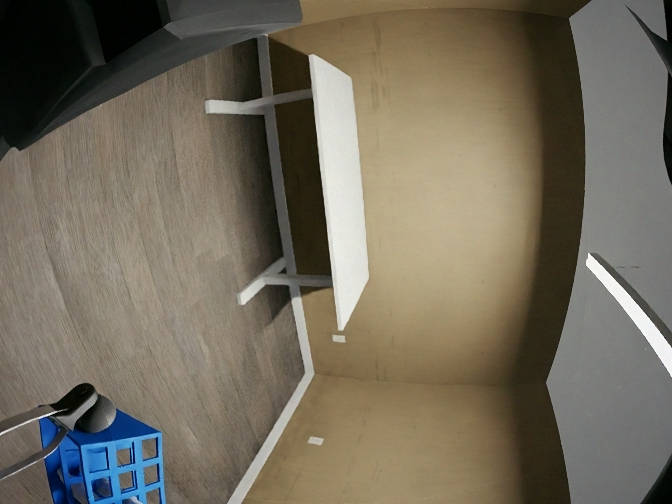

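execute_actions(
  actions=[
    {"r2":{"base":{"rotate_rad":1.1},"joints":{"head_pan_rad":0,"head_tilt_rad":-0.4}}},
  ],
  cameras=[],
)

execute_actions(
  actions=[
    {"r2":{"base":{"translate_m":0.9}}},
  ],
  cameras=["r2_nav_camera"],
)

Scene clock: 679.37 s.
r1.base_odometry: x=+3.079 y=-2.064 heading=-1.019 (m, m, rad; r1's odometry frame)
r1.turned_by_wheels: +0.000 (rad since the last result)
r1.turned_by_imu: -0.001 (rad since the last result)
r1.base_tilt: forward=+0.9 right=-1.6 (deg)
r1.lidar_m: 0.93 0.97 0.80 0.77 0.81 1.14 1.30 1.44 1.35 1.31 1.28 0.96
r1.head_depth_mm: 1183 1270 1383 1510 1656 1564 - / 1254 1359 1485 1630 1764 1524 - / 1336 1448 1596 1765 1869 1530 1360 / 1257 1360 1478 1608 1745 1544 1311 / 1133 1211 1305 1418 1546 1545 1319 / 1024 1088 1154 1246 1362 1472 1287 / 929 981 1063 1131 1221 1302 1322
r1.base_status: not commanded
r1.joint_positions: lift_m=+0.899 arm_m=+0.000 wrist_yaw_rad=+1.227 wrist_pitch_rad=-0.023 wrist_roll_rad=+0.001 gripper_m=+0.150 head_pan_rad=-0.893 head_tilt_rad=-0.494
r1.joint_status: not commanded
r1.motor_effort: left_wheel=+1(1) right_wheel=+0(1) lift_m=+40(40) arm_m=-6(6) wrist_yaw_rad=+2(2) wrist_pitch_rad=+9(8) wrist_roll_rad=+0(0) gripper_m=+1(0) head_pan_rad=-5(5) head_tilt_rad=-4(4) (%)
r1.hand_pose: x=+0.2193 y=-0.2315 z=+1.0082 quat_wxyz=(+0.583, +0.414, -0.573, +0.400) (m; r1's base frame)
r1.wrist_depth_mm: 667 717 773 830 921 - - / 700 727 802 864 959 - - / 704 760 841 921 - - - / 720 788 852 925 - - - / 748 794 884 962 - - - / 747 880 913 - - - - / 822 863 953 - - - -
r2.base_odometry: x=-2.295 y=-4.795 heading=-0.565 (m, m, rad; r2's odometry frame)
r2.turned_by_wheels: +1.100 (rad since the last result)
r2.turned_by_imu: +1.085 (rad since the last result)
r2.base_tilt: forward=+0.9 right=-1.7 (deg)
r2.lidar_m: 2.16 1.67 1.08 0.99 1.08 1.26 2.40 2.41 2.36 2.15 2.17 2.09
r2.head_depth_mm: 2083 2237 2394 2139 2264 1765 1439 / 2059 2213 2369 2111 2385 1755 1489 / 2035 2188 2341 2095 2389 1837 - / 2030 2161 2328 2101 2374 1803 1433 / 2024 2159 2304 2093 2382 1751 1433 / 2000 2132 2298 2073 2187 1750 1395 / 1991 2120 2273 2405 2365 1750 1387
r2.base_status: done
r2.joint_positions: lift_m=+0.949 arm_m=+0.002 wrist_yaw_rad=+2.198 wrist_pitch_rad=-0.129 wrist_roll_rad=+0.006 gripper_m=+0.093 head_pan_rad=+0.007 head_tilt_rad=-0.395
r2.joint_status: all done
r2.on_its_own: gripper_m is held at +0.092, not at your +0.070, by its stall guard, which is not easing now
r2.motor_effort: left_wheel=-1(4) right_wheel=+2(6) lift_m=+49(49) arm_m=-2(2) wrist_yaw_rad=+1(2) wrist_pitch_rad=+10(10) wrist_roll_rad=-4(4) gripper_m=-19(20) head_pan_rad=-3(29) head_tilt_rad=-2(10) (%)
r2.hand_pose: x=+0.1819 y=-0.0002 z=+1.0313 quat_wxyz=(+0.361, +0.651, -0.281, +0.606) (m; r2's base frame)
r2.wrist_depth_mm: 852 - - - - - - / 858 - - - - - - / 877 - - 122 170 - - / 909 - - 148 168 - - / 939 - 171 130 138 133 - / 927 - 154 136 151 132 - / 915 - 160 154 154 - -
pictures: none
No camera images: the call's "cameras" was empty. Leave "cameras" out to get every camera's image.

Scene clock: 689.30 s.
r1.base_odometry: x=+3.079 y=-2.064 heading=-1.019 (m, m, rad; r1's odometry frame)
r1.turned_by_wheels: +0.000 (rad since the last result)
r1.turned_by_imu: -0.002 (rad since the last result)
r1.base_tilt: forward=+0.8 right=-1.4 (deg)
r1.lidar_m: 0.93 0.97 0.80 0.78 0.81 1.14 1.30 1.44 1.35 1.31 1.28 0.95
r1.head_depth_mm: 1188 1275 1384 1500 1664 1559 - / 1261 1366 1484 1630 1754 1532 - / 1331 1454 1596 1769 1867 1534 1360 / 1259 1356 1480 1620 1749 1538 1312 / 1134 1217 1300 1414 1537 1555 1317 / 1022 1085 1154 1254 1366 1477 1300 / 932 983 1059 1132 1213 1295 1321
r1.base_status: not commanded
r1.joint_positions: lift_m=+0.899 arm_m=+0.000 wrist_yaw_rad=+1.227 wrist_pitch_rad=-0.023 wrist_roll_rad=+0.001 gripper_m=+0.150 head_pan_rad=-0.893 head_tilt_rad=-0.494
r1.joint_status: not commanded
r1.motor_effort: left_wheel=+1(1) right_wheel=-1(1) lift_m=+39(40) arm_m=-6(6) wrist_yaw_rad=+2(2) wrist_pitch_rad=+9(8) wrist_roll_rad=+0(0) gripper_m=+0(2) head_pan_rad=-5(4) head_tilt_rad=-4(4) (%)
r1.hand_pose: x=+0.2193 y=-0.2315 z=+1.0082 quat_wxyz=(+0.583, +0.414, -0.573, +0.400) (m; r1's base frame)
r1.wrist_depth_mm: 679 724 776 840 941 - 985 / 688 739 796 875 948 - - / 695 770 837 907 993 - - / 739 779 849 936 - - - / 753 833 901 999 - - - / 746 873 911 - - - - / 816 857 980 - - - -
r2.base_odometry: x=-1.534 y=-5.277 heading=-0.565 (m, m, rad; r2's odometry frame)
r2.turned_by_wheels: +0.000 (rad since the last result)
r2.turned_by_imu: +0.003 (rad since the last result)
r2.base_tilt: forward=+1.0 right=-1.6 (deg)
r2.lidar_m: 1.47 1.13 1.22 1.12 1.13 1.50 2.85 3.30 2.21 2.02 2.04 1.25
r2.head_depth_mm: 1269 1365 1468 1526 1060 1586 1446 / 1264 1352 1456 1528 1056 1585 1482 / 1251 1341 1440 1505 1057 880 - / 1238 1331 1429 1504 1051 1229 1435 / 1234 1319 1417 1491 1049 1585 1434 / 1229 1305 1400 1488 1050 876 1392 / 1216 1297 1396 1474 1050 874 1394
r2.base_status: done
r2.joint_positions: lift_m=+0.949 arm_m=+0.002 wrist_yaw_rad=+2.198 wrist_pitch_rad=-0.129 wrist_roll_rad=+0.006 gripper_m=+0.093 head_pan_rad=+0.007 head_tilt_rad=-0.395
r2.joint_status: not commanded
r2.on_its_own: gripper_m is held at +0.092, not at your +0.070, by its stall guard, which is not easing now
r2.motor_effort: left_wheel=-2(2) right_wheel=+2(7) lift_m=+49(49) arm_m=-2(2) wrist_yaw_rad=+1(2) wrist_pitch_rad=+10(10) wrist_roll_rad=-4(4) gripper_m=-19(20) head_pan_rad=-2(2) head_tilt_rad=-2(2) (%)
r2.hand_pose: x=+0.1819 y=-0.0002 z=+1.0313 quat_wxyz=(+0.361, +0.651, -0.281, +0.606) (m; r2's base frame)
r2.wrist_depth_mm: 952 - - - - - - / 976 - - - - - - / 982 - - 122 171 - - / - - - 148 168 - - / - - 170 130 138 133 906 / - - 155 136 151 132 665 / - - 160 153 154 - 578
pictures: r2_nav_camera (sideways: a quarter turn counterclockwise sets it upright)
camera_calibration (this result's frames):
r2_nav_camera: T_world_to_cam=[[0.374537, 0.0113016, 0.927143, -1.17187], [0.00414261, -0.999936, 0.0105154, 0.0439517], [0.927203, -0.0000976176, -0.37456, 0.441254], [0, 0, 0, 1]] pos_world=[0.0295959, 0.057236, 1.25131]
Images, in order (width x height): r2_nav_camera 672x504.

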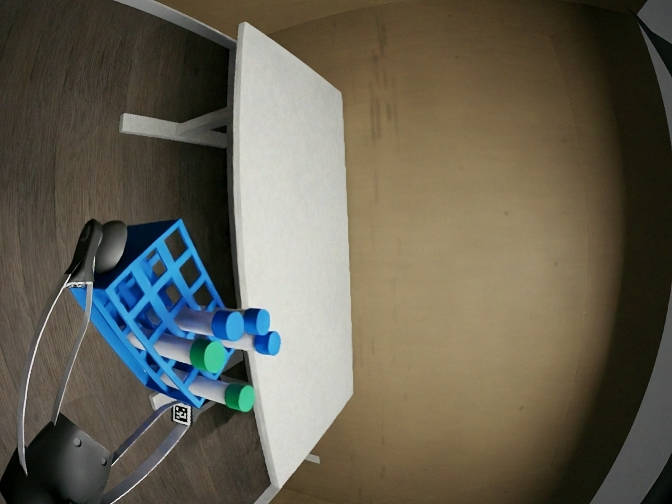

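execute_actions(
  actions=[
    {"r2":{"base":{"translate_m":0.25}}},
  ],
  cameras=[],
)

execute_actions(
  actions=[
    {"r2":{"base":{"rotate_rad":1.6},"joints":{"wrist_yaw_rad":0.0,"head_pan_rad":-1.57,"head_tilt_rad":-0.7,"arm_m":0.2,"wrist_pitch_rad":-0.05}}},
  ],
  cameras=["r2_head_camera"],
)

Scene clock: 698.63 s.
r1.base_odometry: x=+3.079 y=-2.064 heading=-1.019 (m, m, rad; r1's odometry frame)
r1.turned_by_wheels: +0.000 (rad since the last result)
r1.turned_by_imu: -0.001 (rad since the last result)
r1.base_tilt: forward=+0.7 right=-1.6 (deg)
r1.lidar_m: 0.93 0.97 0.79 0.78 0.81 1.14 1.30 1.44 1.35 1.31 1.28 0.95
r1.head_depth_mm: 1179 1273 1378 1508 1666 1560 - / 1258 1359 1483 1632 1753 1530 - / 1338 1459 1591 1771 1869 1535 1357 / 1259 1359 1480 1620 1740 1541 1311 / 1132 1207 1305 1412 1547 1556 1308 / 1019 1086 1155 1249 1361 1472 1293 / 929 984 1061 1130 1214 1298 1322
r1.base_status: not commanded
r1.joint_positions: lift_m=+0.899 arm_m=+0.000 wrist_yaw_rad=+1.227 wrist_pitch_rad=-0.023 wrist_roll_rad=+0.001 gripper_m=+0.150 head_pan_rad=-0.893 head_tilt_rad=-0.494
r1.joint_status: not commanded
r1.motor_effort: left_wheel=+1(1) right_wheel=+0(1) lift_m=+40(40) arm_m=-6(6) wrist_yaw_rad=+2(2) wrist_pitch_rad=+8(8) wrist_roll_rad=+0(0) gripper_m=+0(1) head_pan_rad=-4(5) head_tilt_rad=-3(5) (%)
r1.hand_pose: x=+0.2193 y=-0.2315 z=+1.0082 quat_wxyz=(+0.583, +0.414, -0.573, +0.400) (m; r1's base frame)
r1.wrist_depth_mm: 663 694 775 855 937 - - / 678 722 787 877 943 - - / 697 757 835 898 997 - - / 736 780 835 941 - - - / 741 822 891 - - - - / 763 877 933 - - - - / 796 869 970 - - - -
r2.base_odometry: x=-1.323 y=-5.411 heading=-0.565 (m, m, rad; r2's odometry frame)
r2.turned_by_wheels: +0.000 (rad since the last result)
r2.turned_by_imu: +0.001 (rad since the last result)
r2.base_tilt: forward=+1.0 right=-1.7 (deg)
r2.lidar_m: 1.22 0.93 1.26 1.16 1.17 1.45 2.96 3.33 2.17 1.98 2.00 1.04
r2.head_depth_mm: 1046 1125 1209 1318 1059 784 642 / 1041 1117 1198 1299 1057 784 661 / 1029 1110 1188 1285 1053 812 - / 1026 1099 1182 1278 1052 798 639 / 1021 1091 1170 1263 1050 779 639 / 1013 1079 1162 1252 1053 779 620 / 1005 1074 1150 1242 1047 779 619
r2.base_status: done
r2.joint_positions: lift_m=+0.949 arm_m=+0.002 wrist_yaw_rad=+2.198 wrist_pitch_rad=-0.129 wrist_roll_rad=+0.006 gripper_m=+0.093 head_pan_rad=+0.007 head_tilt_rad=-0.395
r2.joint_status: not commanded
r2.on_its_own: gripper_m is held at +0.092, not at your +0.070, by its stall guard, which is not easing now
r2.motor_effort: left_wheel=-2(3) right_wheel=+2(6) lift_m=+49(49) arm_m=-2(2) wrist_yaw_rad=+1(2) wrist_pitch_rad=+10(10) wrist_roll_rad=-3(4) gripper_m=-19(20) head_pan_rad=-2(2) head_tilt_rad=-2(2) (%)
r2.hand_pose: x=+0.1819 y=-0.0002 z=+1.0313 quat_wxyz=(+0.361, +0.651, -0.281, +0.606) (m; r2's base frame)
r2.wrist_depth_mm: 970 - - - - 952 857 / 995 - - - - 971 879 / - - - 122 171 969 908 / - - - 148 168 - 931 / - - 170 129 138 133 898 / - - 155 136 151 132 668 / - - 160 154 154 487 532
pictures: none
No camera images: the call's "cameras" was empty. Leave "cameras" out to get every camera's image.

Scene clock: 702.10 s.
r1.base_odometry: x=+3.079 y=-2.064 heading=-1.019 (m, m, rad; r1's odometry frame)
r1.turned_by_wheels: +0.000 (rad since the last result)
r1.turned_by_imu: -0.001 (rad since the last result)
r1.base_tilt: forward=+0.7 right=-1.5 (deg)
r1.lidar_m: 0.93 0.97 0.80 0.78 0.81 1.14 1.30 1.44 1.35 1.32 1.28 0.96
r1.head_depth_mm: 1185 1274 1381 1506 1663 1566 - / 1254 1360 1476 1636 1765 1522 - / 1340 1455 1589 1772 1867 1538 1356 / 1256 1357 1477 1613 1752 1544 1307 / 1131 1209 1306 1411 1537 1556 1317 / 1021 1086 1153 1249 1363 1465 1288 / 928 983 1061 1130 1219 1298 1322
r1.base_status: not commanded
r1.joint_positions: lift_m=+0.899 arm_m=+0.000 wrist_yaw_rad=+1.227 wrist_pitch_rad=-0.023 wrist_roll_rad=+0.001 gripper_m=+0.150 head_pan_rad=-0.893 head_tilt_rad=-0.494
r1.joint_status: not commanded
r1.motor_effort: left_wheel=+1(1) right_wheel=-1(0) lift_m=+40(39) arm_m=-6(6) wrist_yaw_rad=+3(3) wrist_pitch_rad=+8(8) wrist_roll_rad=+0(0) gripper_m=+1(1) head_pan_rad=-5(5) head_tilt_rad=-4(3) (%)
r1.hand_pose: x=+0.2193 y=-0.2315 z=+1.0082 quat_wxyz=(+0.583, +0.414, -0.573, +0.400) (m; r1's base frame)
r1.wrist_depth_mm: 675 705 765 845 922 - - / 690 733 811 899 955 - - / 704 767 842 902 - - - / 740 783 848 943 - - - / 765 810 869 - - - - / 760 853 924 - - - - / 780 855 975 - - - -
r2.base_odometry: x=-1.323 y=-5.411 heading=+1.035 (m, m, rad; r2's odometry frame)
r2.turned_by_wheels: +1.600 (rad since the last result)
r2.turned_by_imu: +1.578 (rad since the last result)
r2.base_tilt: forward=+1.0 right=-1.7 (deg)
r2.lidar_m: 1.16 1.17 1.48 3.14 3.19 2.14 1.98 1.98 1.05 1.22 0.93 1.25
r2.head_depth_mm: 1032 1164 - 854 731 1376 1172 / 1028 1118 - 842 730 1371 1170 / 1025 1115 - 859 731 1373 1171 / 1023 1145 1140 925 731 1372 1177 / 1013 1142 1229 926 733 1381 1178 / 1011 1134 1220 930 733 1347 1176 / 1008 1127 1214 927 736 1333 1183
r2.base_status: done
r2.joint_positions: lift_m=+0.949 arm_m=+0.200 wrist_yaw_rad=+0.003 wrist_pitch_rad=-0.086 wrist_roll_rad=+0.006 gripper_m=+0.093 head_pan_rad=-1.563 head_tilt_rad=-0.691
r2.joint_status: all done
r2.on_its_own: gripper_m is held at +0.092, not at your +0.070, by its stall guard, which is not easing now
r2.motor_effort: left_wheel=-2(4) right_wheel=+2(6) lift_m=+49(49) arm_m=+2(2) wrist_yaw_rad=-1(4) wrist_pitch_rad=+12(12) wrist_roll_rad=-3(4) gripper_m=-20(20) head_pan_rad=-2(34) head_tilt_rad=-3(18) (%)
r2.hand_pose: x=-0.0208 y=-0.5979 z=+1.0421 quat_wxyz=(+0.705, +0.032, -0.708, -0.030) (m; r2's base frame)
r2.wrist_depth_mm: 686 699 710 719 733 754 767 / 718 722 732 742 767 783 792 / 733 751 765 121 168 805 828 / 766 781 780 148 173 844 878 / 800 802 170 129 138 133 906 / 704 - 155 136 152 130 723 / 550 538 160 154 155 516 573
pictures: r2_head_camera (sideways: a quarter turn clockwise sets it upright)
camera_calibration (this result's frames):
r2_head_camera: T_world_to_cam=[[-0.0299973, 0.596951, -0.801717, 1.06286], [0.997517, 0.0690145, 0.0140642, -0.0190579], [0.0637257, -0.799304, -0.597539, 0.738144], [0, 0, 0, 1]] pos_world=[0.0038547, -0.0431584, 1.29345]
Images, in order (width x height): r2_head_camera 896x504.

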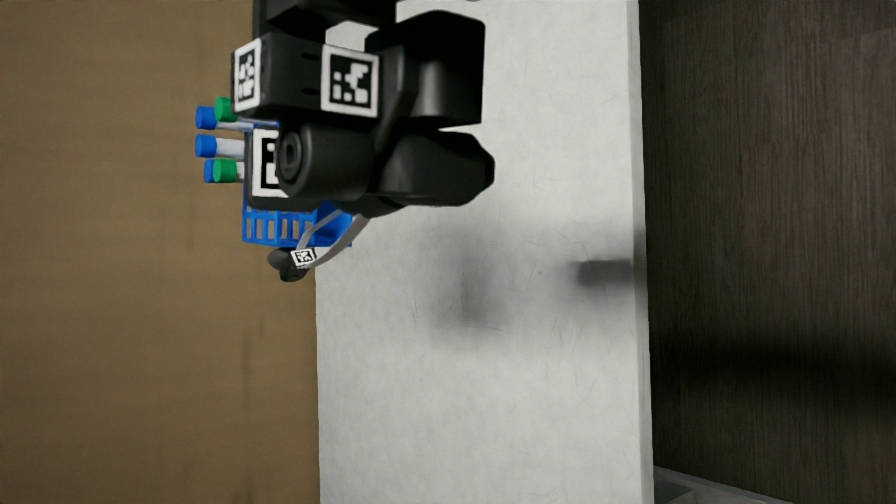

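execute_actions(
  actions=[
    {"r2":{"joints":{"lift_m":0.75}}},
  ],
  cameras=["r2_head_camera","r2_nav_camera"],
)

Scene clock: 707.60 s.
r1.base_odometry: x=+3.079 y=-2.064 heading=-1.019 (m, m, rad; r1's odometry frame)
r1.turned_by_wheels: +0.000 (rad since the last result)
r1.turned_by_imu: -0.001 (rad since the last result)
r1.base_tilt: forward=+0.9 right=-1.5 (deg)
r1.lidar_m: 0.93 0.97 0.80 0.78 0.81 1.14 1.30 1.44 1.35 1.31 1.28 0.95
r1.head_depth_mm: 1186 1274 1382 1505 1656 1570 - / 1256 1367 1484 1631 1751 1523 - / 1344 1452 1602 1777 1873 1534 1356 / 1261 1359 1476 1608 1742 1545 1303 / 1130 1214 1305 1418 1544 1546 1312 / 1021 1089 1155 1248 1364 1469 1290 / 932 981 1058 1131 1218 1299 1321
r1.base_status: not commanded
r1.joint_positions: lift_m=+0.899 arm_m=+0.000 wrist_yaw_rad=+1.227 wrist_pitch_rad=-0.023 wrist_roll_rad=+0.001 gripper_m=+0.150 head_pan_rad=-0.893 head_tilt_rad=-0.494
r1.joint_status: not commanded
r1.motor_effort: left_wheel=+1(1) right_wheel=+0(1) lift_m=+39(39) arm_m=-6(6) wrist_yaw_rad=+2(2) wrist_pitch_rad=+9(9) wrist_roll_rad=+0(0) gripper_m=+0(0) head_pan_rad=-4(5) head_tilt_rad=-4(4) (%)
r1.hand_pose: x=+0.2193 y=-0.2315 z=+1.0082 quat_wxyz=(+0.583, +0.414, -0.573, +0.400) (m; r1's base frame)
r1.wrist_depth_mm: 663 706 767 846 935 - 987 / 701 736 786 903 952 - - / 702 756 835 905 - - - / 729 772 879 951 - - - / 760 806 883 966 - - - / 755 883 895 - - - - / 819 854 942 - - - -
r2.base_odometry: x=-1.323 y=-5.411 heading=+1.035 (m, m, rad; r2's odometry frame)
r2.turned_by_wheels: +0.000 (rad since the last result)
r2.turned_by_imu: +0.000 (rad since the last result)
r2.base_tilt: forward=+1.0 right=-1.7 (deg)
r2.lidar_m: 1.16 1.18 1.48 3.17 3.19 2.13 1.98 1.98 1.04 1.22 0.93 1.25
r2.head_depth_mm: 1033 1163 1250 920 776 - - / 1027 1157 1249 888 - 1339 1171 / 1021 1154 1244 705 - 1344 1173 / 1021 1142 1235 858 731 1380 1175 / 1017 1141 1230 925 733 1375 1170 / 1011 1137 1219 927 733 1348 1175 / 1004 1130 1212 928 734 1333 1175
r2.base_status: not commanded
r2.joint_positions: lift_m=+0.750 arm_m=+0.200 wrist_yaw_rad=+0.003 wrist_pitch_rad=-0.086 wrist_roll_rad=+0.006 gripper_m=+0.093 head_pan_rad=-1.563 head_tilt_rad=-0.691
r2.joint_status: all done
r2.on_its_own: gripper_m is held at +0.092, not at your +0.070, by its stall guard, which is not easing now
r2.motor_effort: left_wheel=-2(2) right_wheel=+2(2) lift_m=+20(49) arm_m=+2(2) wrist_yaw_rad=-3(1) wrist_pitch_rad=+12(12) wrist_roll_rad=-3(4) gripper_m=-19(20) head_pan_rad=-2(2) head_tilt_rad=-3(3) (%)
r2.hand_pose: x=-0.0208 y=-0.5979 z=+0.8432 quat_wxyz=(+0.705, +0.031, -0.708, -0.030) (m; r2's base frame)
r2.wrist_depth_mm: 691 693 710 732 739 753 756 / 722 723 735 746 763 773 808 / 733 764 770 121 168 805 826 / 756 766 786 148 171 731 854 / 491 489 170 130 138 133 505 / 353 - 155 136 151 131 364 / 289 271 160 154 154 261 284
pictures: r2_head_camera (sideways: a quarter turn clockwise sets it upright), r2_nav_camera (sideways: a quarter turn counterclockwise sets it upright)
camera_calibration (this result's frames):
r2_head_camera: T_world_to_cam=[[-0.0299971, 0.596951, -0.801717, 1.06286], [0.997517, 0.0690142, 0.0140642, -0.0190579], [0.0637255, -0.799304, -0.597539, 0.738144], [0, 0, 0, 1]] pos_world=[0.00385469, -0.0431584, 1.29345]
r2_nav_camera: T_world_to_cam=[[0.0134452, -0.628953, 0.777327, -0.974296], [-0.999909, -0.00786702, 0.0109297, 0.0495412], [-0.000759036, -0.777404, -0.629001, 0.777974], [0, 0, 0, 1]] pos_world=[0.0632268, -0.00759625, 1.24615]
Images, in order (width x height): r2_head_camera 896x504, r2_nav_camera 672x504.

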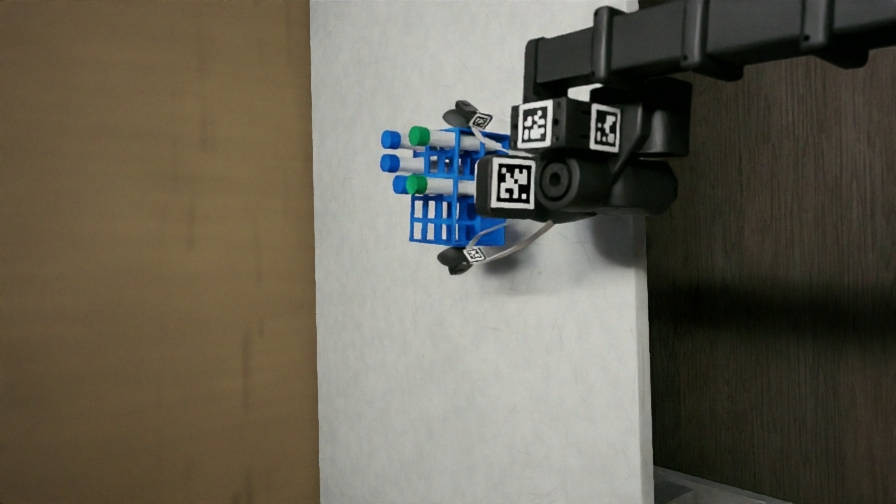

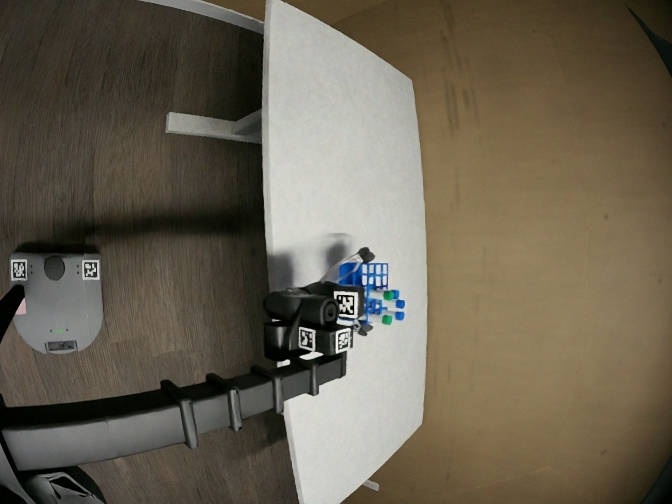

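execute_actions(
  actions=[
    {"r2":{"joints":{"lift_m":0.71}}},
  ],
  cameras=["r2_head_camera"],
)

Scene clock: 713.47 s.
r1.base_odometry: x=+3.079 y=-2.064 heading=-1.019 (m, m, rad; r1's odometry frame)
r1.turned_by_wheels: +0.000 (rad since the last result)
r1.turned_by_imu: -0.001 (rad since the last result)
r1.base_tilt: forward=+0.7 right=-1.5 (deg)
r1.lidar_m: 0.93 0.97 0.80 0.77 0.81 1.14 1.30 1.44 1.36 1.32 1.28 0.96
r1.head_depth_mm: 1188 1274 1381 1517 1658 1560 - / 1255 1357 1486 1633 1765 1521 - / 1335 1454 1594 1767 1879 1536 1362 / 1259 1356 1478 1624 1746 1543 1309 / 1132 1211 1302 1421 1546 1546 1312 / 1018 1086 1151 1244 1372 1480 1295 / 929 983 1063 1132 1222 1298 1319
r1.base_status: not commanded
r1.joint_positions: lift_m=+0.899 arm_m=+0.000 wrist_yaw_rad=+1.227 wrist_pitch_rad=-0.023 wrist_roll_rad=+0.001 gripper_m=+0.150 head_pan_rad=-0.893 head_tilt_rad=-0.494
r1.joint_status: not commanded
r1.motor_effort: left_wheel=+1(1) right_wheel=-1(1) lift_m=+40(40) arm_m=-6(6) wrist_yaw_rad=+2(2) wrist_pitch_rad=+8(8) wrist_roll_rad=+0(0) gripper_m=+0(1) head_pan_rad=-4(5) head_tilt_rad=-4(4) (%)
r1.hand_pose: x=+0.2193 y=-0.2315 z=+1.0082 quat_wxyz=(+0.583, +0.414, -0.573, +0.400) (m; r1's base frame)
r1.wrist_depth_mm: 668 713 791 834 933 - - / 689 714 795 883 960 - - / 697 757 840 906 - - - / 723 790 852 930 - - - / 736 838 920 - - - - / 762 867 935 - - - - / 818 858 971 - - - -
r2.base_odometry: x=-1.323 y=-5.411 heading=+1.035 (m, m, rad; r2's odometry frame)
r2.turned_by_wheels: +0.000 (rad since the last result)
r2.turned_by_imu: +0.000 (rad since the last result)
r2.base_tilt: forward=+1.0 right=-1.6 (deg)
r2.lidar_m: 1.16 1.17 1.48 3.16 3.19 2.13 1.98 1.98 1.04 1.22 0.93 1.25
r2.head_depth_mm: 1035 1164 1251 921 753 - - / 1031 1157 1242 918 776 1310 1171 / 1024 1154 1240 718 - 1316 1172 / 1021 1145 1231 921 732 1371 1175 / 1015 1143 1229 925 732 1383 1175 / 1010 1136 1220 927 732 1345 1177 / 1007 1130 1215 927 735 1332 1177
r2.base_status: not commanded
r2.joint_positions: lift_m=+0.710 arm_m=+0.200 wrist_yaw_rad=+0.003 wrist_pitch_rad=-0.086 wrist_roll_rad=+0.006 gripper_m=+0.093 head_pan_rad=-1.563 head_tilt_rad=-0.691
r2.joint_status: all done
r2.on_its_own: gripper_m is held at +0.092, not at your +0.070, by its stall guard, which is not easing now
r2.motor_effort: left_wheel=-1(1) right_wheel=+2(2) lift_m=+20(23) arm_m=+2(2) wrist_yaw_rad=-1(2) wrist_pitch_rad=+12(12) wrist_roll_rad=-3(4) gripper_m=-20(20) head_pan_rad=-3(4) head_tilt_rad=-3(4) (%)
r2.hand_pose: x=-0.0208 y=-0.5979 z=+0.8033 quat_wxyz=(+0.705, +0.031, -0.708, -0.030) (m; r2's base frame)
r2.wrist_depth_mm: 692 693 717 726 741 748 774 / 706 731 732 742 765 779 797 / 742 756 771 121 169 815 834 / 620 628 633 148 171 587 666 / 386 390 170 130 138 133 405 / 291 - 155 136 151 131 291 / 226 218 160 154 154 208 227
pictures: r2_head_camera (sideways: a quarter turn clockwise sets it upright)
camera_calibration (this result's frames):
r2_head_camera: T_world_to_cam=[[-0.029997, 0.596951, -0.801717, 1.06286], [0.997517, 0.0690141, 0.0140642, -0.0190579], [0.0637254, -0.799304, -0.597539, 0.738143], [0, 0, 0, 1]] pos_world=[0.00385469, -0.0431584, 1.29345]
Images, in order (width x height): r2_head_camera 896x504.

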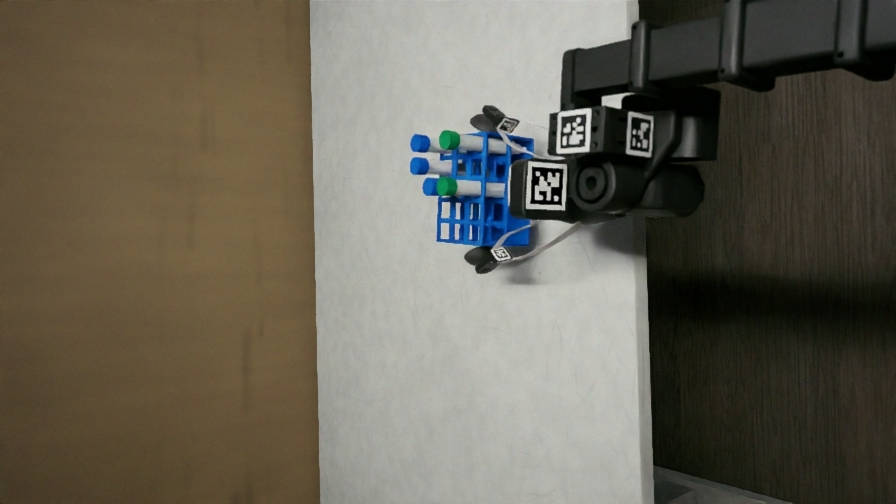

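execute_actions(
  actions=[
    {"r2":{"joints":{"lift_m":0.68}}},
  ],
  cameras=["r2_head_camera"],
)

Scene clock: 716.53 s.
r1.base_odometry: x=+3.079 y=-2.064 heading=-1.019 (m, m, rad; r1's odometry frame)
r1.turned_by_wheels: +0.000 (rad since the last result)
r1.turned_by_imu: -0.001 (rad since the last result)
r1.base_tilt: forward=+0.9 right=-1.4 (deg)
r1.lidar_m: 0.93 0.97 0.80 0.78 0.81 1.13 1.30 1.43 1.35 1.31 1.28 0.96
r1.head_depth_mm: 1185 1278 1385 1509 1659 1563 - / 1259 1367 1479 1626 1765 1529 - / 1338 1452 1596 1766 1867 1533 1359 / 1257 1357 1473 1618 1740 1538 1304 / 1130 1211 1304 1419 1545 1553 1314 / 1022 1083 1157 1243 1357 1479 1293 / 928 982 1063 1131 1214 1301 1320
r1.base_status: not commanded
r1.joint_positions: lift_m=+0.899 arm_m=+0.000 wrist_yaw_rad=+1.227 wrist_pitch_rad=-0.023 wrist_roll_rad=+0.001 gripper_m=+0.150 head_pan_rad=-0.893 head_tilt_rad=-0.494
r1.joint_status: not commanded
r1.motor_effort: left_wheel=+1(1) right_wheel=-1(1) lift_m=+40(39) arm_m=-6(7) wrist_yaw_rad=+2(2) wrist_pitch_rad=+8(8) wrist_roll_rad=+0(0) gripper_m=+0(0) head_pan_rad=-4(5) head_tilt_rad=-4(4) (%)
r1.hand_pose: x=+0.2193 y=-0.2315 z=+1.0082 quat_wxyz=(+0.583, +0.414, -0.573, +0.400) (m; r1's base frame)
r1.wrist_depth_mm: 671 716 763 824 918 - - / 676 730 819 880 953 - - / 703 749 824 912 992 - - / 737 793 858 943 - - - / 755 828 856 - - - - / 764 850 940 - - - - / 823 855 941 - - - -
r2.base_odometry: x=-1.323 y=-5.411 heading=+1.035 (m, m, rad; r2's odometry frame)
r2.turned_by_wheels: +0.000 (rad since the last result)
r2.turned_by_imu: +0.000 (rad since the last result)
r2.base_tilt: forward=+1.0 right=-1.6 (deg)
r2.lidar_m: 1.16 1.17 1.48 3.17 3.21 2.14 1.98 1.97 1.04 1.22 0.93 1.25
r2.head_depth_mm: 1036 1161 1252 920 729 1406 - / 1028 1158 1246 921 754 - 1174 / 1024 1153 1247 773 - 1304 1172 / 1021 1148 1237 925 732 1373 1174 / 1015 1138 1228 926 732 1377 1174 / 1012 1135 1220 925 733 1345 1175 / 1010 1131 1214 928 735 1335 1176
r2.base_status: not commanded
r2.joint_positions: lift_m=+0.680 arm_m=+0.200 wrist_yaw_rad=+0.003 wrist_pitch_rad=-0.086 wrist_roll_rad=+0.006 gripper_m=+0.093 head_pan_rad=-1.563 head_tilt_rad=-0.691
r2.joint_status: all done
r2.on_its_own: gripper_m is held at +0.092, not at your +0.070, by its stall guard, which is not easing now
r2.motor_effort: left_wheel=-1(1) right_wheel=+2(2) lift_m=+20(23) arm_m=+2(2) wrist_yaw_rad=-1(2) wrist_pitch_rad=+12(12) wrist_roll_rad=-3(3) gripper_m=-20(19) head_pan_rad=-1(3) head_tilt_rad=-3(4) (%)
r2.hand_pose: x=-0.0208 y=-0.5979 z=+0.7733 quat_wxyz=(+0.705, +0.031, -0.708, -0.030) (m; r2's base frame)
r2.wrist_depth_mm: 685 688 710 722 735 762 764 / 710 722 741 753 767 772 791 / 735 761 774 121 168 804 838 / 507 514 512 148 171 474 541 / 316 316 171 129 137 133 328 / 229 - 155 136 152 131 237 / 184 177 160 154 154 169 184
pictures: r2_head_camera (sideways: a quarter turn clockwise sets it upright)
camera_calibration (this result's frames):
r2_head_camera: T_world_to_cam=[[-0.029997, 0.596951, -0.801717, 1.06286], [0.997517, 0.0690141, 0.0140642, -0.0190579], [0.0637254, -0.799304, -0.597539, 0.738144], [0, 0, 0, 1]] pos_world=[0.00385469, -0.0431584, 1.29345]
Images, in order (width x height): r2_head_camera 896x504.

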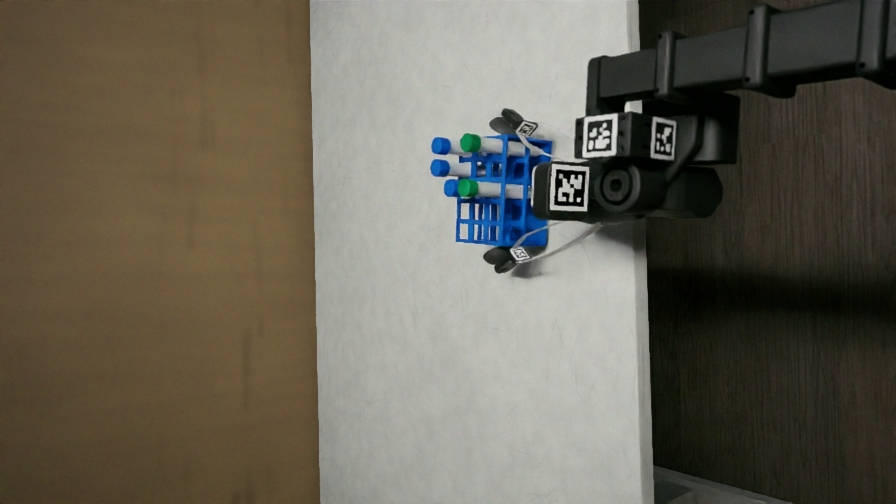

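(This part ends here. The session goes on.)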